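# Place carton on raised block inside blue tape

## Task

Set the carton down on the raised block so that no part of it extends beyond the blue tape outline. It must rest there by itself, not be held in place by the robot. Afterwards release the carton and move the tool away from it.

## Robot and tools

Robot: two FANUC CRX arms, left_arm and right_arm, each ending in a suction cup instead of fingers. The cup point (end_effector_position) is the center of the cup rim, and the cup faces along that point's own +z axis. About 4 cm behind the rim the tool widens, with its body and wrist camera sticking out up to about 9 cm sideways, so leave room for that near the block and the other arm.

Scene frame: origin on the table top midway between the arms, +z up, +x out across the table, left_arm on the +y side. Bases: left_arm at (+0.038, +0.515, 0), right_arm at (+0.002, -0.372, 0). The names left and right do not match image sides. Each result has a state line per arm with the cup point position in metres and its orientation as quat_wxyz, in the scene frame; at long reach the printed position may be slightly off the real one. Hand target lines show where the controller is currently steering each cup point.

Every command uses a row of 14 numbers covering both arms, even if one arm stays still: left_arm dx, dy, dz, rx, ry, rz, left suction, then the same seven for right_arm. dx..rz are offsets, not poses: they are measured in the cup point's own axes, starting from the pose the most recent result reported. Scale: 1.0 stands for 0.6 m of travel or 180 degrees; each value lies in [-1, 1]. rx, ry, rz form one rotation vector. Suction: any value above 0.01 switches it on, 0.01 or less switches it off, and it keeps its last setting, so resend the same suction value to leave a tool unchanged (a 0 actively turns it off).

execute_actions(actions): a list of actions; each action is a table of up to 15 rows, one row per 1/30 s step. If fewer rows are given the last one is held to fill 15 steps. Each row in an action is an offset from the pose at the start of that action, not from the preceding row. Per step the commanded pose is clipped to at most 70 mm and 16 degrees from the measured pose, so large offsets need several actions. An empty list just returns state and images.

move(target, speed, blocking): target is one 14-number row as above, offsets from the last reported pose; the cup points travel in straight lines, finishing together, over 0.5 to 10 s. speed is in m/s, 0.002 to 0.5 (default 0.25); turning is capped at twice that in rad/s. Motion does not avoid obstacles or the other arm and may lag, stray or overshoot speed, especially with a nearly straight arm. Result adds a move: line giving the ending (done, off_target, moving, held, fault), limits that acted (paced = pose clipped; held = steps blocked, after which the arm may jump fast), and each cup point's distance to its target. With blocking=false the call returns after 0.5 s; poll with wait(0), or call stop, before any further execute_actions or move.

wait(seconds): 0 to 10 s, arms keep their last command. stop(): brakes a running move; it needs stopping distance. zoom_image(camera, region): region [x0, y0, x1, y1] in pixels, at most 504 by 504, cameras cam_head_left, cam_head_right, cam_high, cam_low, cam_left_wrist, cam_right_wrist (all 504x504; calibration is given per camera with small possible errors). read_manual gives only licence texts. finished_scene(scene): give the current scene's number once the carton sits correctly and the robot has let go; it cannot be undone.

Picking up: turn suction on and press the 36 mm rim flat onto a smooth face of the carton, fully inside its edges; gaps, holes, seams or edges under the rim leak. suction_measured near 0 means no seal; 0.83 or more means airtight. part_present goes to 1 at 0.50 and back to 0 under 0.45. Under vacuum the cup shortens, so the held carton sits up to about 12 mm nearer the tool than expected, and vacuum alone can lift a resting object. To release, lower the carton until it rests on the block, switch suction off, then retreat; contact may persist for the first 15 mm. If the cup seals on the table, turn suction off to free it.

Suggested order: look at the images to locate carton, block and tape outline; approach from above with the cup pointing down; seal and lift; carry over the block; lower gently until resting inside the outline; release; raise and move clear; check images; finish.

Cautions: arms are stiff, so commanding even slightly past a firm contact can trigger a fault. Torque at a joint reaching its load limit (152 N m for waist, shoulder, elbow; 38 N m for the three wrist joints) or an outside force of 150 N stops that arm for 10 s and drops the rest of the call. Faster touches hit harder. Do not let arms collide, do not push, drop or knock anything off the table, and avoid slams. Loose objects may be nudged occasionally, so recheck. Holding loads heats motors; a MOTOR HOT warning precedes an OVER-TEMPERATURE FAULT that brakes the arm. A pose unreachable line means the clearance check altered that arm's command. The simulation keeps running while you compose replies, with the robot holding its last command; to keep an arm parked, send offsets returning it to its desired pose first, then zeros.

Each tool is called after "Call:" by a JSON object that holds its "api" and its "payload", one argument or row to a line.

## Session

Call:
{"api": "execute_actions", "payload": {
  "actions": []
}}

Scene clock: 0.00 s.
left_arm: end_effector_position=(+0.5360, +0.4722, +0.3126) suction_measured=0.01 part_present=0 end_effector_quat_wxyz=(+0.000, -0.219, +0.976, -0.001) | right_arm: end_effector_position=(+0.4975, -0.3092, +0.3114) suction_measured=0.00 part_present=0 end_effector_quat_wxyz=(-0.002, +0.199, +0.980, +0.001)
Joint positions: left_arm=[ 0.265  0.131  0.193  0.001 -1.633  0.263] | right_arm=[ 0.266  0.133  0.195 -0.003 -1.635 -0.787]
Joint velocities: left_arm=[-0.     0.     0.    -0.     0.     0.001] | right_arm=[ 0.     0.001 -0.     0.001 -0.    -0.   ]
Flange force (N, the push that the arm receives, along the end effector's own x y z axes): no reading
Hand target (left_arm): +0.536, +0.472, +0.313; +0.000, -0.219, +0.976, -0.001
Hand target (right_arm): +0.497, -0.309, +0.311; -0.002, +0.199, +0.980, +0.001
camera_calibration (this result's frames):
cam_left_wrist: T_world_to_cam=[[0.471127, -0.881634, -0.0275886, 0.184435], [-0.786491, -0.434034, 0.43937, 0.515763], [-0.399338, -0.185301, -0.897883, 0.661699], [0, 0, 0, 1]] pos_world=[0.582992, 0.509077, 0.372606]
cam_right_wrist: T_world_to_cam=[[-0.39395, -0.918122, -0.0430703, -0.0611069], [-0.836986, 0.338984, 0.429585, 0.409183], [-0.379812, 0.205285, -0.901999, 0.616307], [0, 0, 0, 1]] pos_world=[0.552488, -0.321328, 0.377497]

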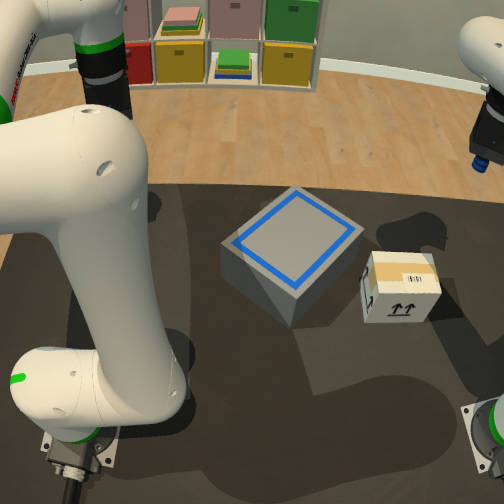

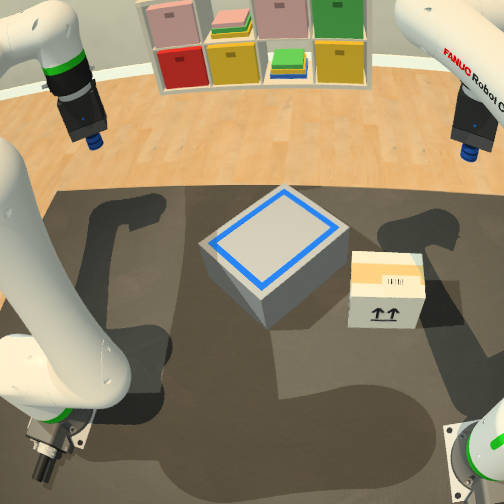

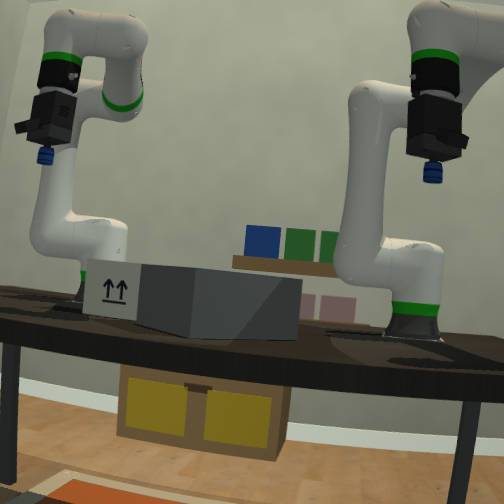

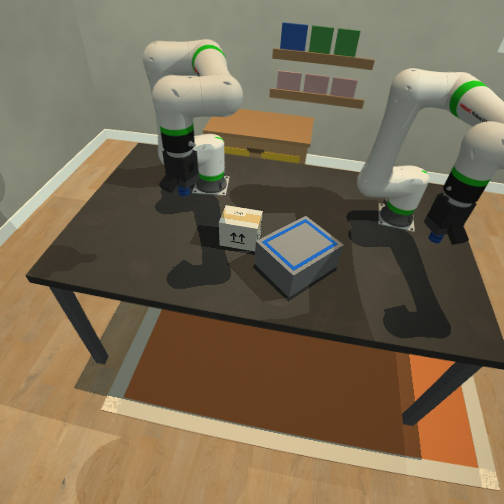

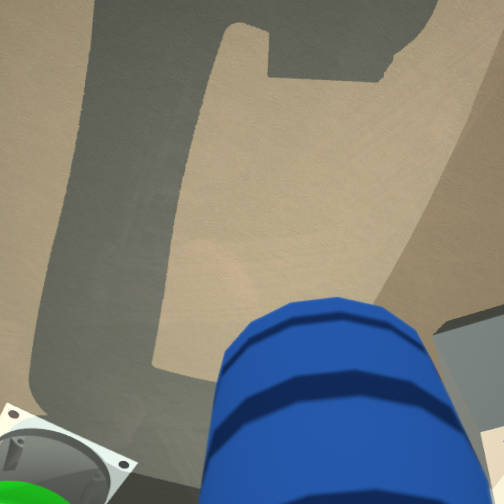

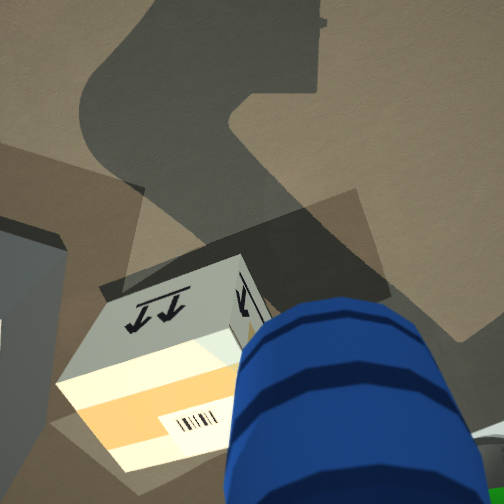

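Call:
{"api": "zoom_image", "payload": {
  "camera": "cam_head_right",
  "region": [180, 170, 460, 350]
}}

Region (180, 170, 460, 350) of cam_head_right's 504x504 image, scaled by 1.800, with more detail than that image has; it fills the top 324 rows of this view, and the rest is white.

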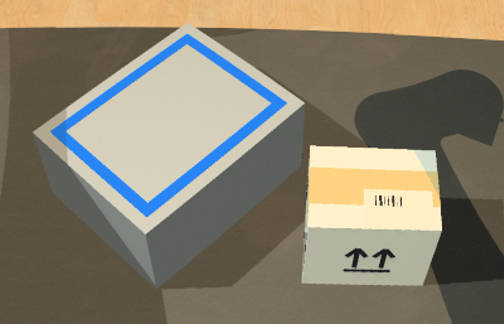

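Call:
{"api": "move", "payload": {
  "target": [0,0,0,0,0,0,0, 0.336,0.1475,0.27,0,0,0,0],
  "speed": 0.4
}}

Call:
{"api": "zoom_image", "payload": {
  "camera": "cam_high",
  "region": [60, 190, 220, 350]
}}

Call:
{"api": "zoom_image", "payload": {
  "camera": "cam_head_left",
  "region": [320, 180, 500, 360]
}}

Scene clock: 65.60 s.
left_arm: end_effector_position=(+0.5360, +0.4722, +0.3126) suction_measured=0.01 part_present=0 end_effector_quat_wxyz=(+0.000, -0.219, +0.976, -0.001) | right_arm: end_effector_position=(+0.3458, -0.1495, +0.1496) suction_measured=0.00 part_present=0 end_effector_quat_wxyz=(-0.002, +0.200, +0.980, -0.000)
Joint positions: left_arm=[ 0.265  0.131  0.193  0.001 -1.633  0.263] | right_arm=[ 0.773 -0.042 -0.37  -0.003 -1.245 -1.295]
Joint velocities: left_arm=[ 0.    -0.     0.    -0.001  0.     0.001] | right_arm=[ 0.002  0.    -0.002  0.001  0.001 -0.002]
Flange force (N, the push that the arm receives, along the end effector's own x y z axes): left_arm=[-0.6 0.6 6.5] | right_arm=[4.5 1.4 1.2]
Hand target (left_arm): +0.536, +0.472, +0.313; +0.000, -0.219, +0.976, -0.001
Hand target (right_arm): +0.346, -0.150, +0.150; -0.002, +0.200, +0.980, -0.000
Off the commanded pose (left_arm): 0.000 m, 0 deg.
Off the commanded pose (right_arm): 0.001 m, 0 deg.
move: done
camera_calibration (this result's frames):
cam_left_wrist: T_world_to_cam=[[0.471127, -0.881634, -0.0275886, 0.184435], [-0.786491, -0.434034, 0.43937, 0.515763], [-0.399338, -0.185301, -0.897882, 0.661699], [0, 0, 0, 1]] pos_world=[0.582992, 0.509077, 0.372606]
cam_right_wrist: T_world_to_cam=[[-0.39509, -0.917717, -0.0412143, 0.0189747], [-0.836387, 0.340796, 0.429319, 0.297732], [-0.379948, 0.204091, -0.902212, 0.379883], [0, 0, 0, 1]] pos_world=[0.400852, -0.161583, 0.215695]

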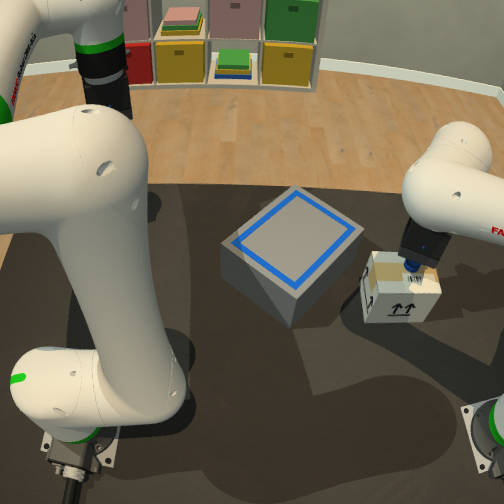

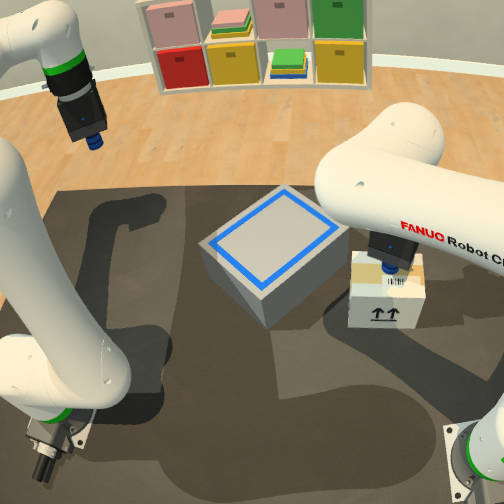

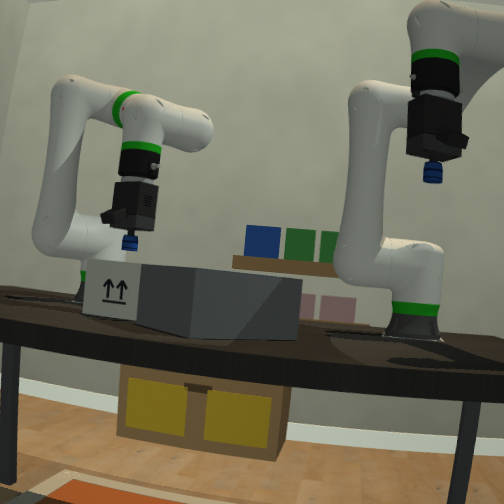

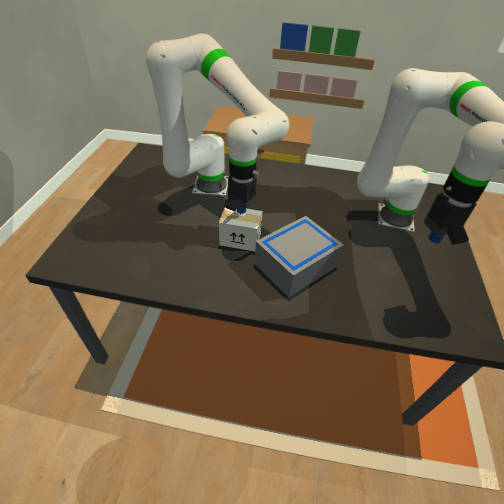

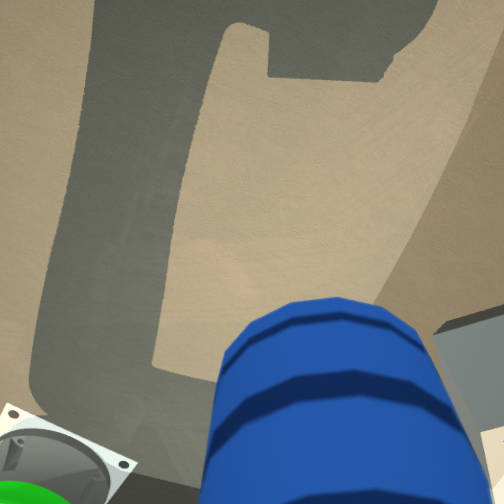

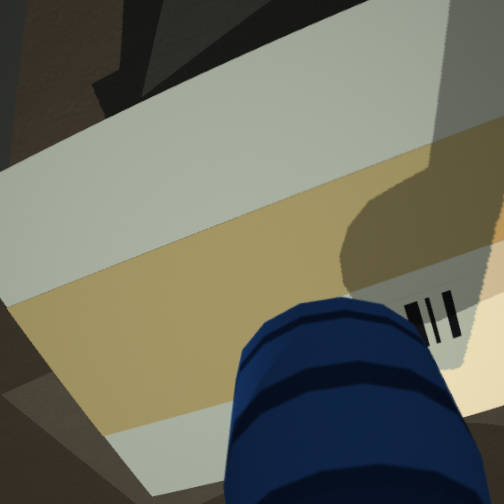

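Region (60, 190, 220, 350) of cam_high's 504x504 image, scaled by 3.150, with more detail than that image has.

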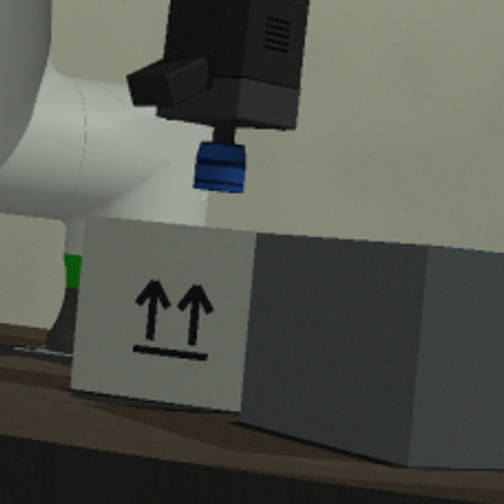

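Region (320, 180, 500, 360) of cam_head_left's 504x504 image, scaled by 2.800, with more detail than that image has.

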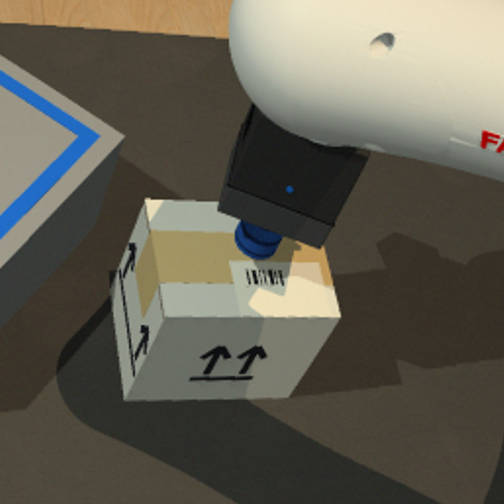

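Call:
{"api": "move", "payload": {
  "target": [0,0,0,0,0,0,0, 0,0,0.047,0,0,0,1],
  "speed": 0.05
}}

Call:
{"api": "zoom_image", "payload": {
  "camera": "cam_high",
  "region": [60, 190, 220, 350]
}}

Scene clock: 76.27 s.
left_arm: end_effector_position=(+0.5360, +0.4722, +0.3126) suction_measured=0.01 part_present=0 end_effector_quat_wxyz=(+0.000, -0.219, +0.976, -0.001) | right_arm: end_effector_position=(+0.3458, -0.1495, +0.1214) suction_measured=0.75 part_present=1 end_effector_quat_wxyz=(-0.002, +0.200, +0.980, -0.000)
Joint positions: left_arm=[ 0.265  0.131  0.193  0.001 -1.633  0.263] | right_arm=[ 0.773 -0.015 -0.415 -0.003 -1.174 -1.295]
Joint velocities: left_arm=[ 0.     0.001  0.    -0.    -0.001 -0.   ] | right_arm=[ 0.    -0.001 -0.    -0.001 -0.     0.001]
Flange force (N, the push that the arm receives, along the end effector's own x y z axes): left_arm=[-0.4 1.1 5.5] | right_arm=[5.9 -4.0 11.9]
Hand target (left_arm): +0.536, +0.472, +0.313; +0.000, -0.219, +0.976, -0.001
Hand target (right_arm): +0.346, -0.150, +0.121; -0.002, +0.200, +0.980, -0.000
Off the commanded pose (left_arm): 0.000 m, 0 deg.
Off the commanded pose (right_arm): 0.000 m, 0 deg.
move: done
camera_calibration (this result's frames):
cam_left_wrist: T_world_to_cam=[[0.471127, -0.881634, -0.0275886, 0.184435], [-0.786491, -0.434034, 0.43937, 0.515763], [-0.399338, -0.185301, -0.897883, 0.661699], [0, 0, 0, 1]] pos_world=[0.582992, 0.509077, 0.372606]
cam_right_wrist: T_world_to_cam=[[-0.395215, -0.917669, -0.0411002, 0.0178407], [-0.836375, 0.340981, 0.429194, 0.309893], [-0.379844, 0.203999, -0.902277, 0.354373], [0, 0, 0, 1]] pos_world=[0.400844, -0.161588, 0.187472]

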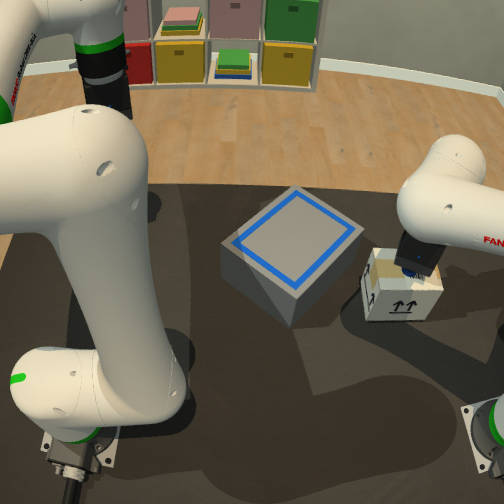

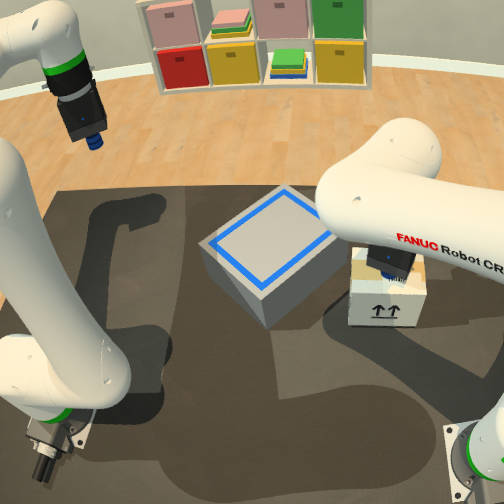

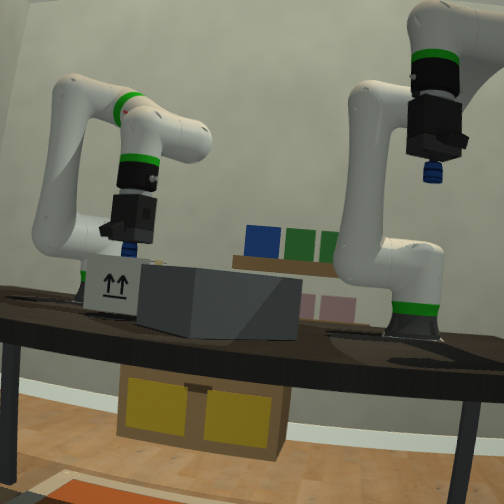

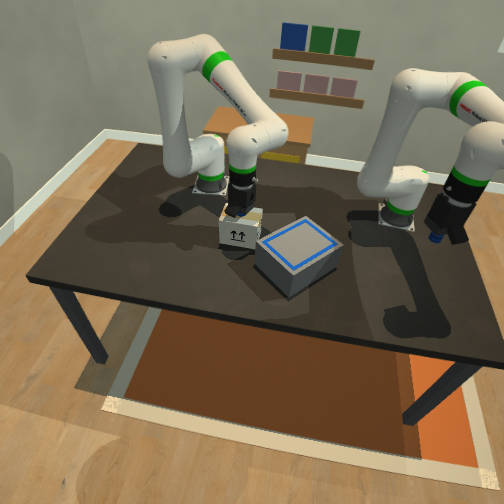

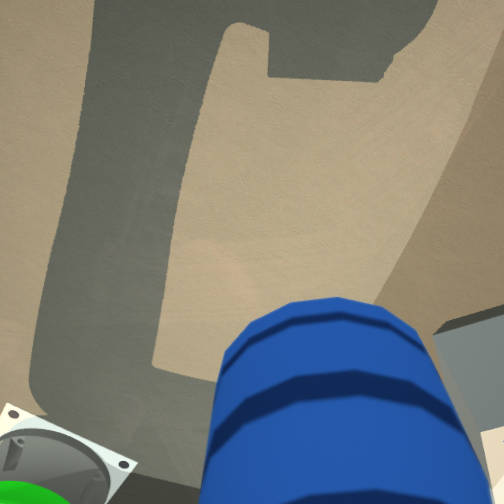

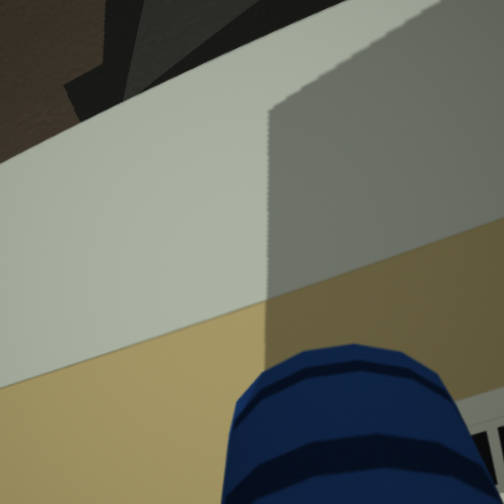

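Region (60, 190, 220, 350) of cam_high's 504x504 image, scaled by 3.150, with more detail than that image has.

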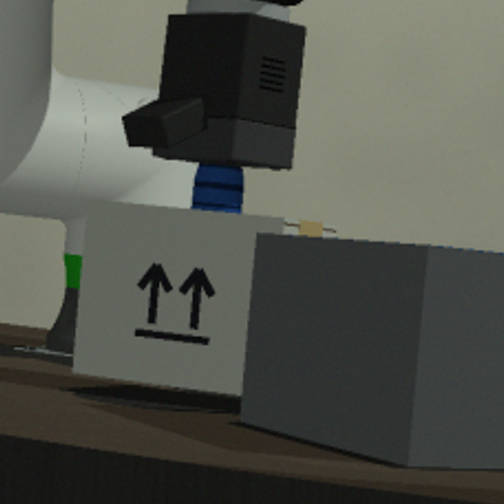

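Call:
{"api": "move", "payload": {
  "target": [0,0,0,0,0,0,0, 0,0,-0.27,0,0,0,1],
  "speed": 0.3
}}

Call:
{"api": "move", "payload": {
  "target": [0,0,0,0,0,0,0, 0.0155,0.4215,0,0,0,-0.275,1],
  "speed": 0.25
}}

Scene clock: 87.73 s.
left_arm: end_effector_position=(+0.5360, +0.4722, +0.3126) suction_measured=0.01 part_present=0 end_effector_quat_wxyz=(+0.000, -0.219, +0.976, -0.001) | right_arm: end_effector_position=(+0.3458, -0.1494, +0.2834) suction_measured=0.94 part_present=1 end_effector_quat_wxyz=(-0.002, +0.199, +0.980, -0.000)
Joint positions: left_arm=[ 0.265  0.131  0.193  0.001 -1.633  0.263] | right_arm=[ 0.773 -0.098 -0.106 -0.003 -1.566 -1.295]
Joint velocities: left_arm=[ 0.     0.    -0.001  0.001 -0.002  0.   ] | right_arm=[-0.002  0.001  0.001 -0.001 -0.001  0.001]
Flange force (N, the push that the arm receives, along the end effector's own x y z axes): left_arm=[-0.5 -0.1 5.9] | right_arm=[0.4 0.3 8.9]
Hand target (left_arm): +0.536, +0.472, +0.313; +0.000, -0.219, +0.976, -0.001
Hand target (right_arm): +0.346, -0.149, +0.283; -0.002, +0.199, +0.980, -0.000
Off the commanded pose (left_arm): 0.000 m, 0 deg.
Off the commanded pose (right_arm): 0.001 m, 0 deg.
move: done
camera_calibration (this result's frames):
cam_left_wrist: T_world_to_cam=[[0.471127, -0.881634, -0.0275886, 0.184435], [-0.786491, -0.434034, 0.43937, 0.515763], [-0.399338, -0.185301, -0.897882, 0.661699], [0, 0, 0, 1]] pos_world=[0.582992, 0.509077, 0.372606]
cam_right_wrist: T_world_to_cam=[[-0.393965, -0.918203, -0.041164, 0.0241224], [-0.836801, 0.339792, 0.429309, 0.240165], [-0.380205, 0.203579, -0.902219, 0.50058], [0, 0, 0, 1]] pos_world=[0.400797, -0.161364, 0.349521]

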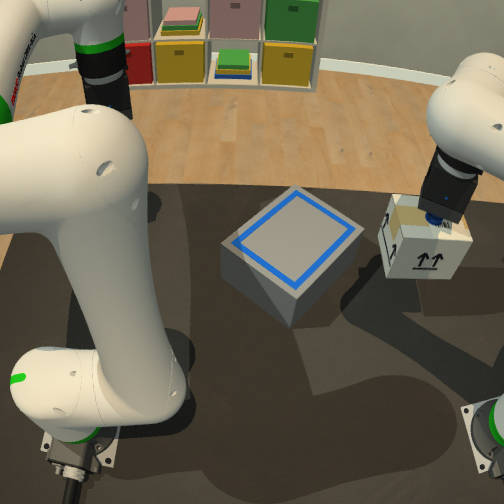

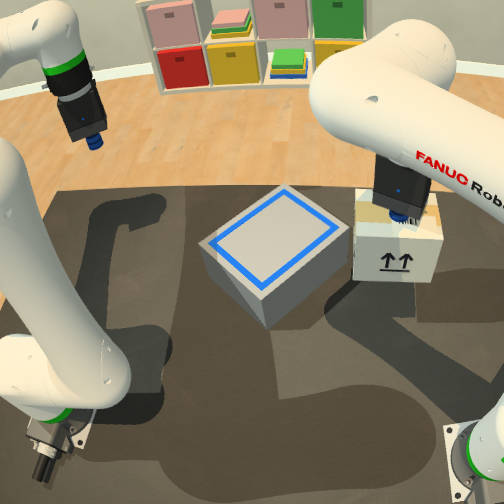

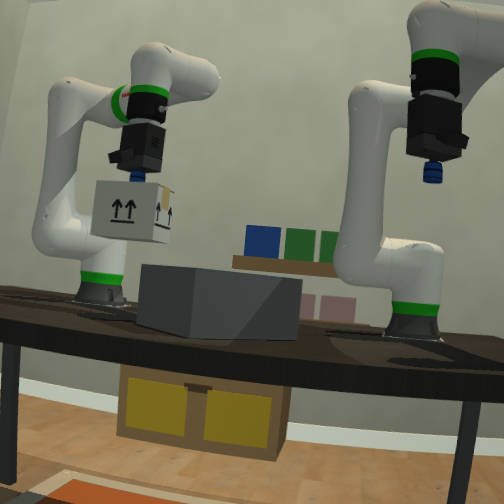

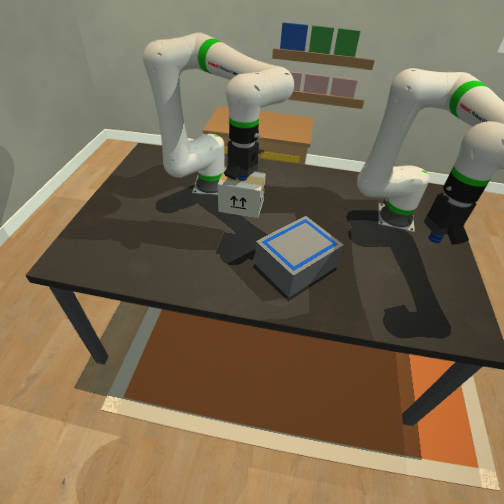

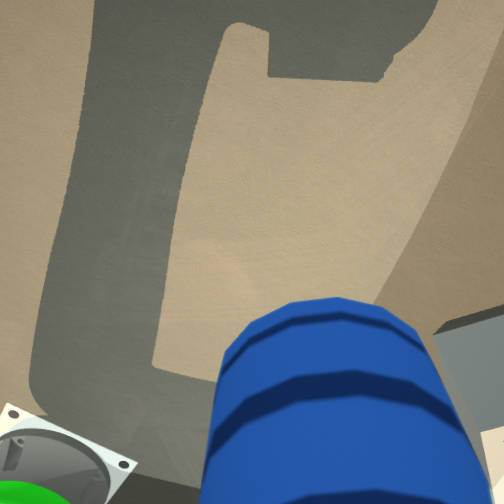

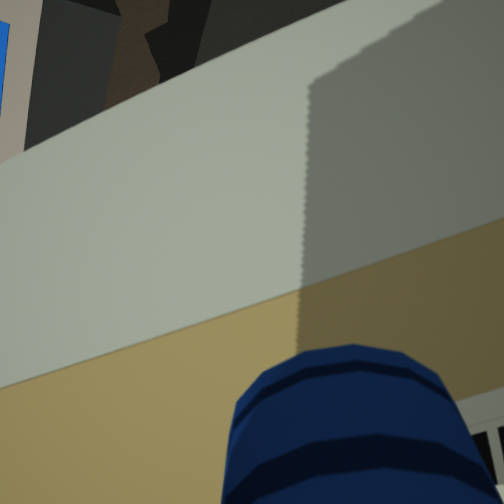

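Scene clock: 89.90 s.
left_arm: end_effector_position=(+0.5360, +0.4722, +0.3126) suction_measured=0.01 part_present=0 end_effector_quat_wxyz=(+0.000, -0.219, +0.976, -0.001) | right_arm: end_effector_position=(+0.4354, +0.0871, +0.2830) suction_measured=0.94 part_present=1 end_effector_quat_wxyz=(-0.002, -0.230, +0.973, +0.000)
Joint positions: left_arm=[ 0.265  0.131  0.193  0.001 -1.633  0.263] | right_arm=[ 0.899  0.484  0.581 -0.003 -1.67  -0.556]
Joint velocities: left_arm=[ 0.001  0.001 -0.    -0.001 -0.    -0.001] | right_arm=[-0.003  0.001  0.002  0.    -0.001 -0.   ]
Flange force (N, the push that the arm receives, along the end effector's own x y z axes): left_arm=[-0.5 0.0 6.1] | right_arm=[7.1 -2.4 10.2]
Hand target (left_arm): +0.536, +0.472, +0.313; +0.000, -0.219, +0.976, -0.001
Hand target (right_arm): +0.435, +0.087, +0.283; -0.002, -0.230, +0.973, +0.000
Off the commanded pose (left_arm): 0.000 m, 0 deg.
Off the commanded pose (right_arm): 0.000 m, 0 deg.
move: done
camera_calibration (this result's frames):
cam_left_wrist: T_world_to_cam=[[0.471128, -0.881634, -0.0275887, 0.184435], [-0.786491, -0.434034, 0.43937, 0.515763], [-0.399338, -0.185301, -0.897882, 0.661699], [0, 0, 0, 1]] pos_world=[0.582992, 0.509077, 0.372606]
cam_right_wrist: T_world_to_cam=[[0.442735, -0.895585, -0.0437368, -0.0889842], [-0.801173, -0.417023, 0.429202, 0.285454], [-0.402626, -0.154982, -0.902149, 0.527081], [0, 0, 0, 1]] pos_world=[0.480311, 0.121036, 0.349096]

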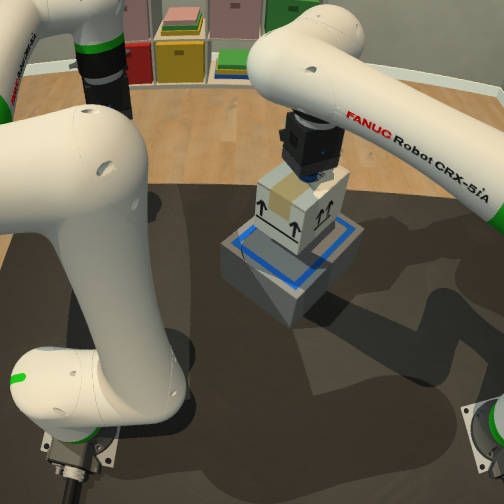

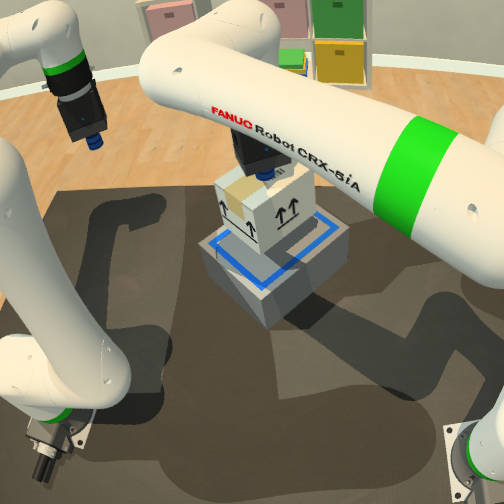

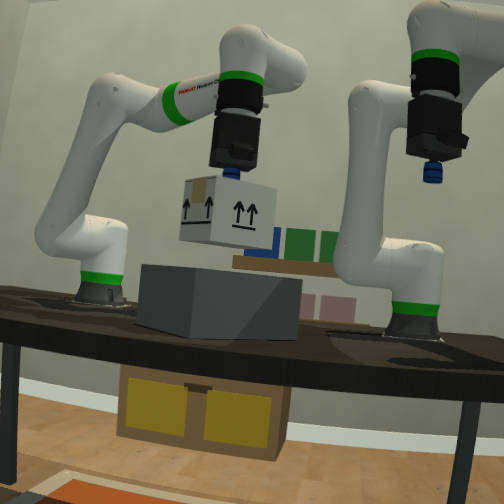

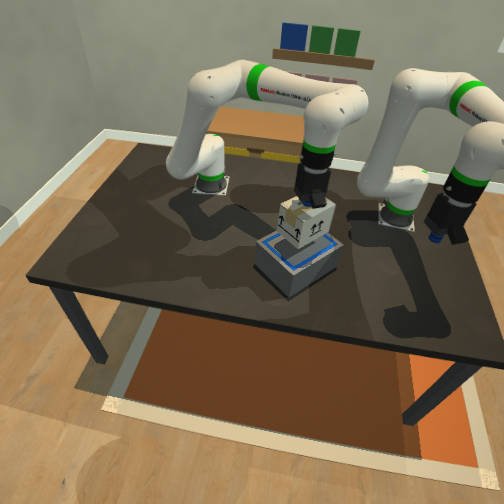

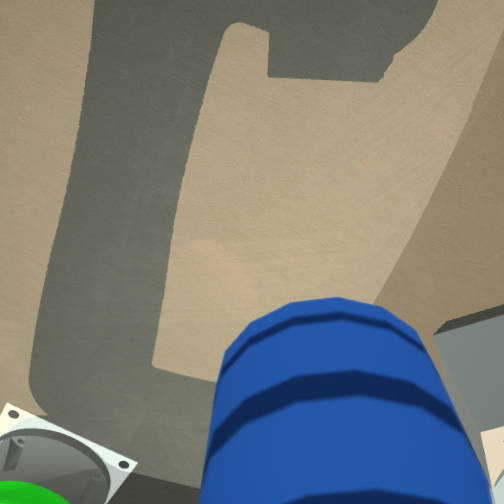

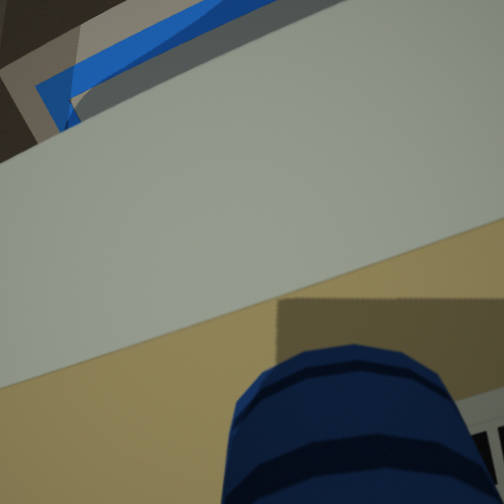

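Alignment looks parallel. Lower to 0.243.

Call:
{"api": "move", "payload": {
  "target": [0,0,0,0,0,0,0, 0,0,0.067,0,0,0,1],
  "speed": 0.1
}}

Call:
{"api": "zoom_image", "payload": {
  "camera": "cam_high",
  "region": [130, 150, 330, 350]
}}

Call:
{"api": "zoom_image", "payload": {
  "camera": "cam_head_left",
  "region": [200, 150, 380, 330]
}}

Scene clock: 101.30 s.
left_arm: end_effector_position=(+0.5360, +0.4722, +0.3126) suction_measured=0.01 part_present=0 end_effector_quat_wxyz=(+0.000, -0.219, +0.976, -0.001) | right_arm: end_effector_position=(+0.4354, +0.0870, +0.2428) suction_measured=0.94 part_present=1 end_effector_quat_wxyz=(-0.002, -0.230, +0.973, +0.000)
Joint positions: left_arm=[ 0.265  0.131  0.193  0.001 -1.633  0.263] | right_arm=[ 0.898  0.479  0.479 -0.003 -1.574 -0.556]
Joint velocities: left_arm=[ 0.    -0.     0.    -0.001  0.    -0.001] | right_arm=[ 0.001  0.    -0.002 -0.001  0.001  0.001]
Flange force (N, the push that the arm receives, along the end effector's own x y z axes): left_arm=[-1.1 0.2 6.1] | right_arm=[9.3 -2.0 10.7]
Hand target (left_arm): +0.536, +0.472, +0.313; +0.000, -0.219, +0.976, -0.001
Hand target (right_arm): +0.435, +0.087, +0.243; -0.002, -0.230, +0.973, +0.000
Off the commanded pose (left_arm): 0.000 m, 0 deg.
Off the commanded pose (right_arm): 0.000 m, 0 deg.
move: done
camera_calibration (this result's frames):
cam_left_wrist: T_world_to_cam=[[0.471127, -0.881634, -0.0275885, 0.184435], [-0.786491, -0.434034, 0.43937, 0.515763], [-0.399338, -0.185301, -0.897883, 0.661699], [0, 0, 0, 1]] pos_world=[0.582992, 0.509077, 0.372606]
cam_right_wrist: T_world_to_cam=[[0.442369, -0.895755, -0.0439706, -0.0905764], [-0.801253, -0.416772, 0.429296, 0.30269], [-0.40287, -0.154676, -0.902093, 0.490898], [0, 0, 0, 1]] pos_world=[0.480367, 0.120948, 0.308909]

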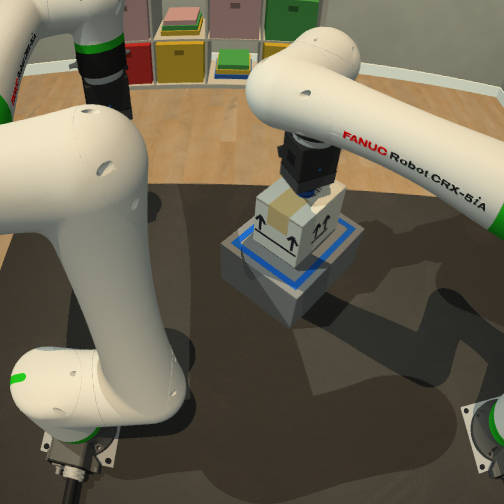

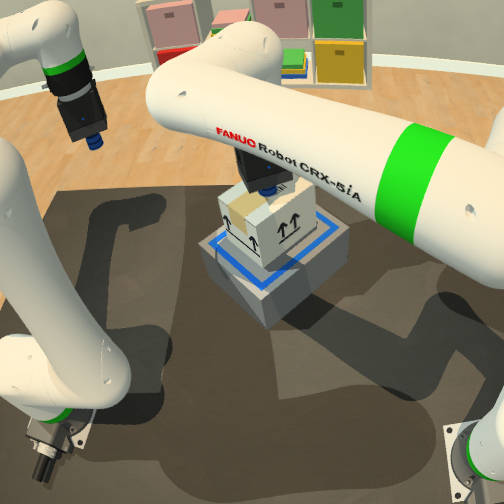

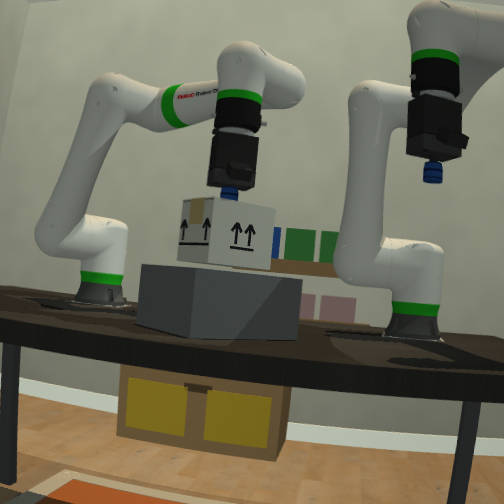

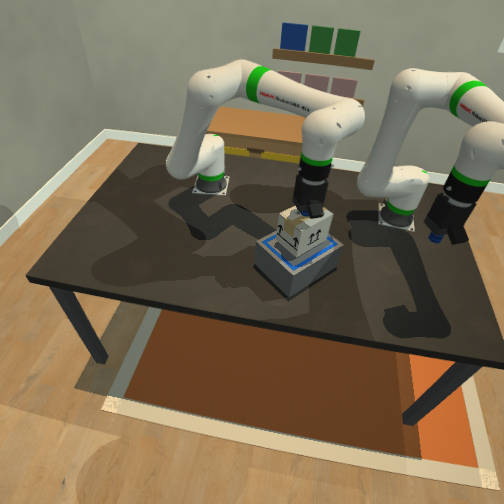

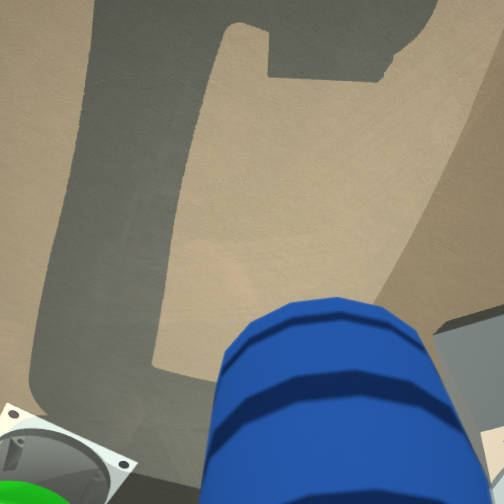

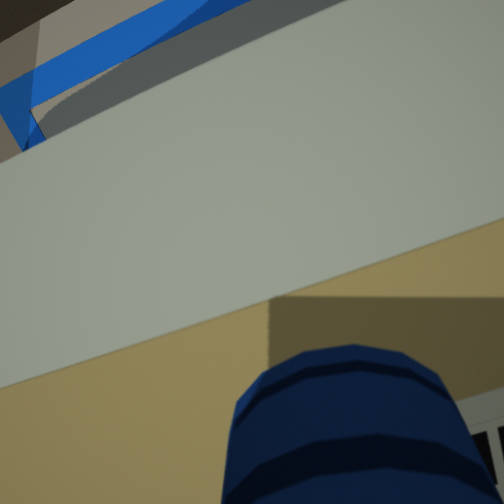

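Region (130, 150, 330, 350) of cam_high's 504x504 image, scaled by 2.520, with more detail than that image has.

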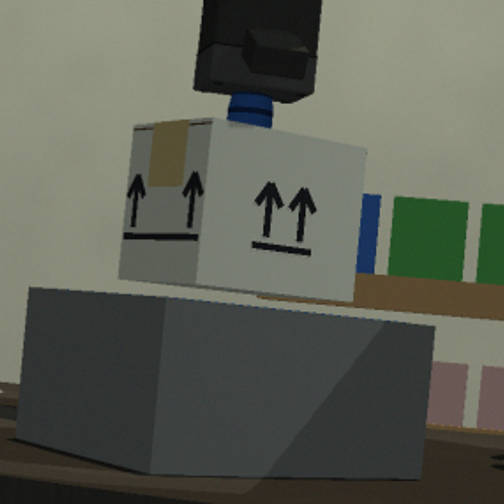

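Region (200, 150, 380, 330) of cam_head_left's 504x504 image, scaled by 2.800, with more detail than that image has.

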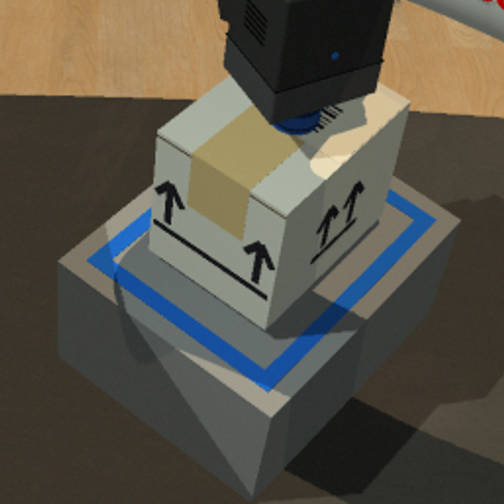

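Call:
{"api": "move", "payload": {
  "target": [0,0,0,0,0,0,0, 0,0,0.015,0,0,0,1],
  "speed": 0.03
}}

Call:
{"api": "zoom_image", "payload": {
  "camera": "cam_high",
  "region": [130, 150, 330, 350]
}}

Scene clock: 109.43 s.
left_arm: end_effector_position=(+0.5360, +0.4722, +0.3126) suction_measured=0.01 part_present=0 end_effector_quat_wxyz=(+0.000, -0.219, +0.976, -0.001) | right_arm: end_effector_position=(+0.4355, +0.0870, +0.2338) suction_measured=0.94 part_present=1 end_effector_quat_wxyz=(-0.002, -0.230, +0.973, +0.000)
Joint positions: left_arm=[ 0.265  0.131  0.193  0.001 -1.633  0.263] | right_arm=[ 0.898  0.479  0.459 -0.003 -1.553 -0.556]
Joint velocities: left_arm=[-0.     0.002  0.    -0.    -0.    -0.   ] | right_arm=[-0.    -0.    -0.002  0.002  0.001 -0.001]
Flange force (N, the push that the arm receives, along the end effector's own x y z axes): left_arm=[-1.0 0.0 5.8] | right_arm=[15.3 -2.1 13.4]
Hand target (left_arm): +0.536, +0.472, +0.313; +0.000, -0.219, +0.976, -0.001
Hand target (right_arm): +0.435, +0.087, +0.234; -0.002, -0.230, +0.973, +0.000
Off the commanded pose (left_arm): 0.000 m, 0 deg.
Off the commanded pose (right_arm): 0.000 m, 0 deg.
move: done
camera_calibration (this result's frames):
cam_left_wrist: T_world_to_cam=[[0.471127, -0.881634, -0.0275885, 0.184435], [-0.786491, -0.434034, 0.43937, 0.515763], [-0.399338, -0.185301, -0.897883, 0.661699], [0, 0, 0, 1]] pos_world=[0.582992, 0.509077, 0.372606]
cam_right_wrist: T_world_to_cam=[[0.44229, -0.895805, -0.0437369, -0.0910194], [-0.80138, -0.416625, 0.429202, 0.306631], [-0.402703, -0.154782, -0.902149, 0.482773], [0, 0, 0, 1]] pos_world=[0.480399, 0.120939, 0.299946]

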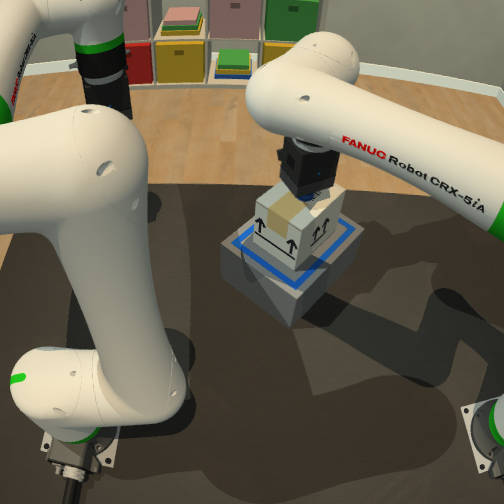

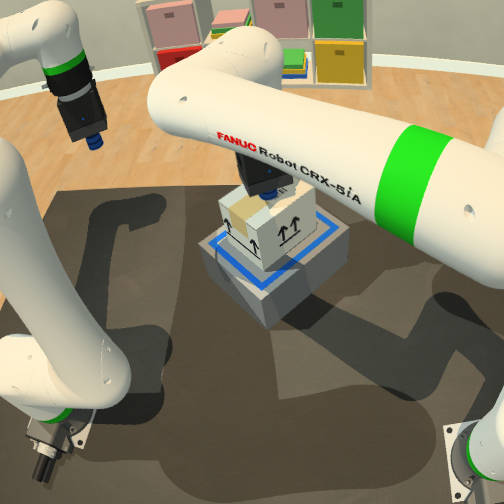

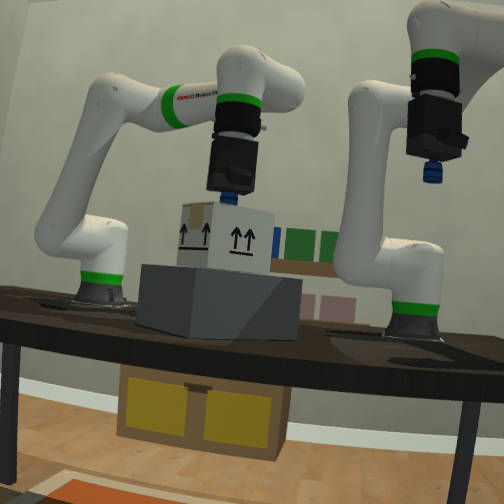

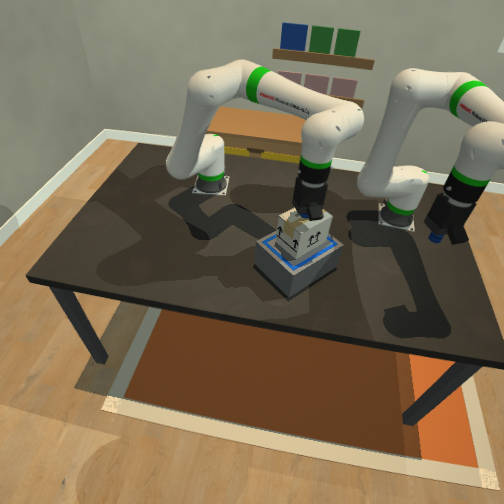

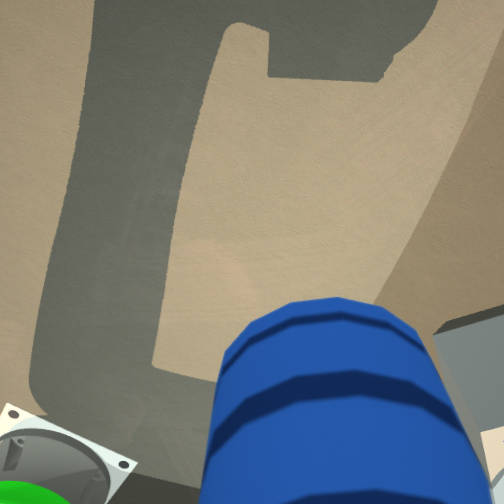

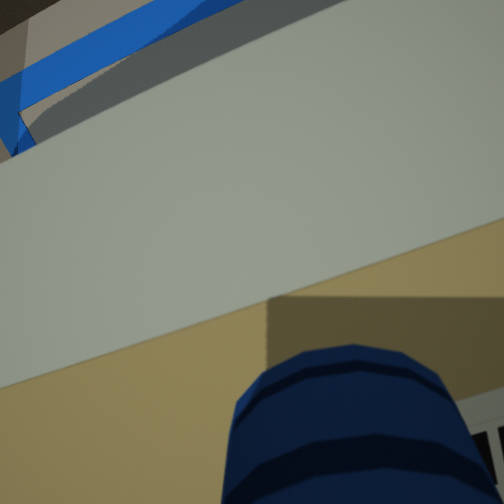

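Region (130, 150, 330, 350) of cam_high's 504x504 image, scaled by 2.520, with more detail than that image has.

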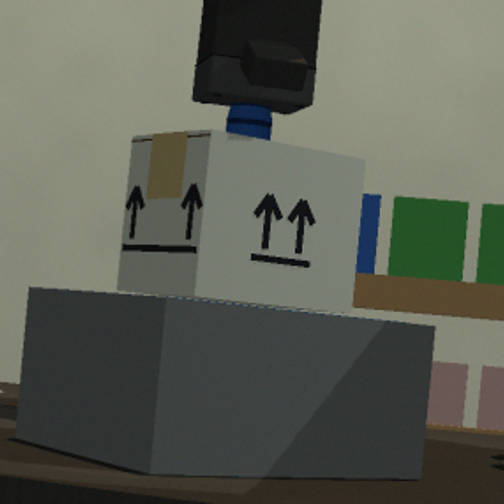

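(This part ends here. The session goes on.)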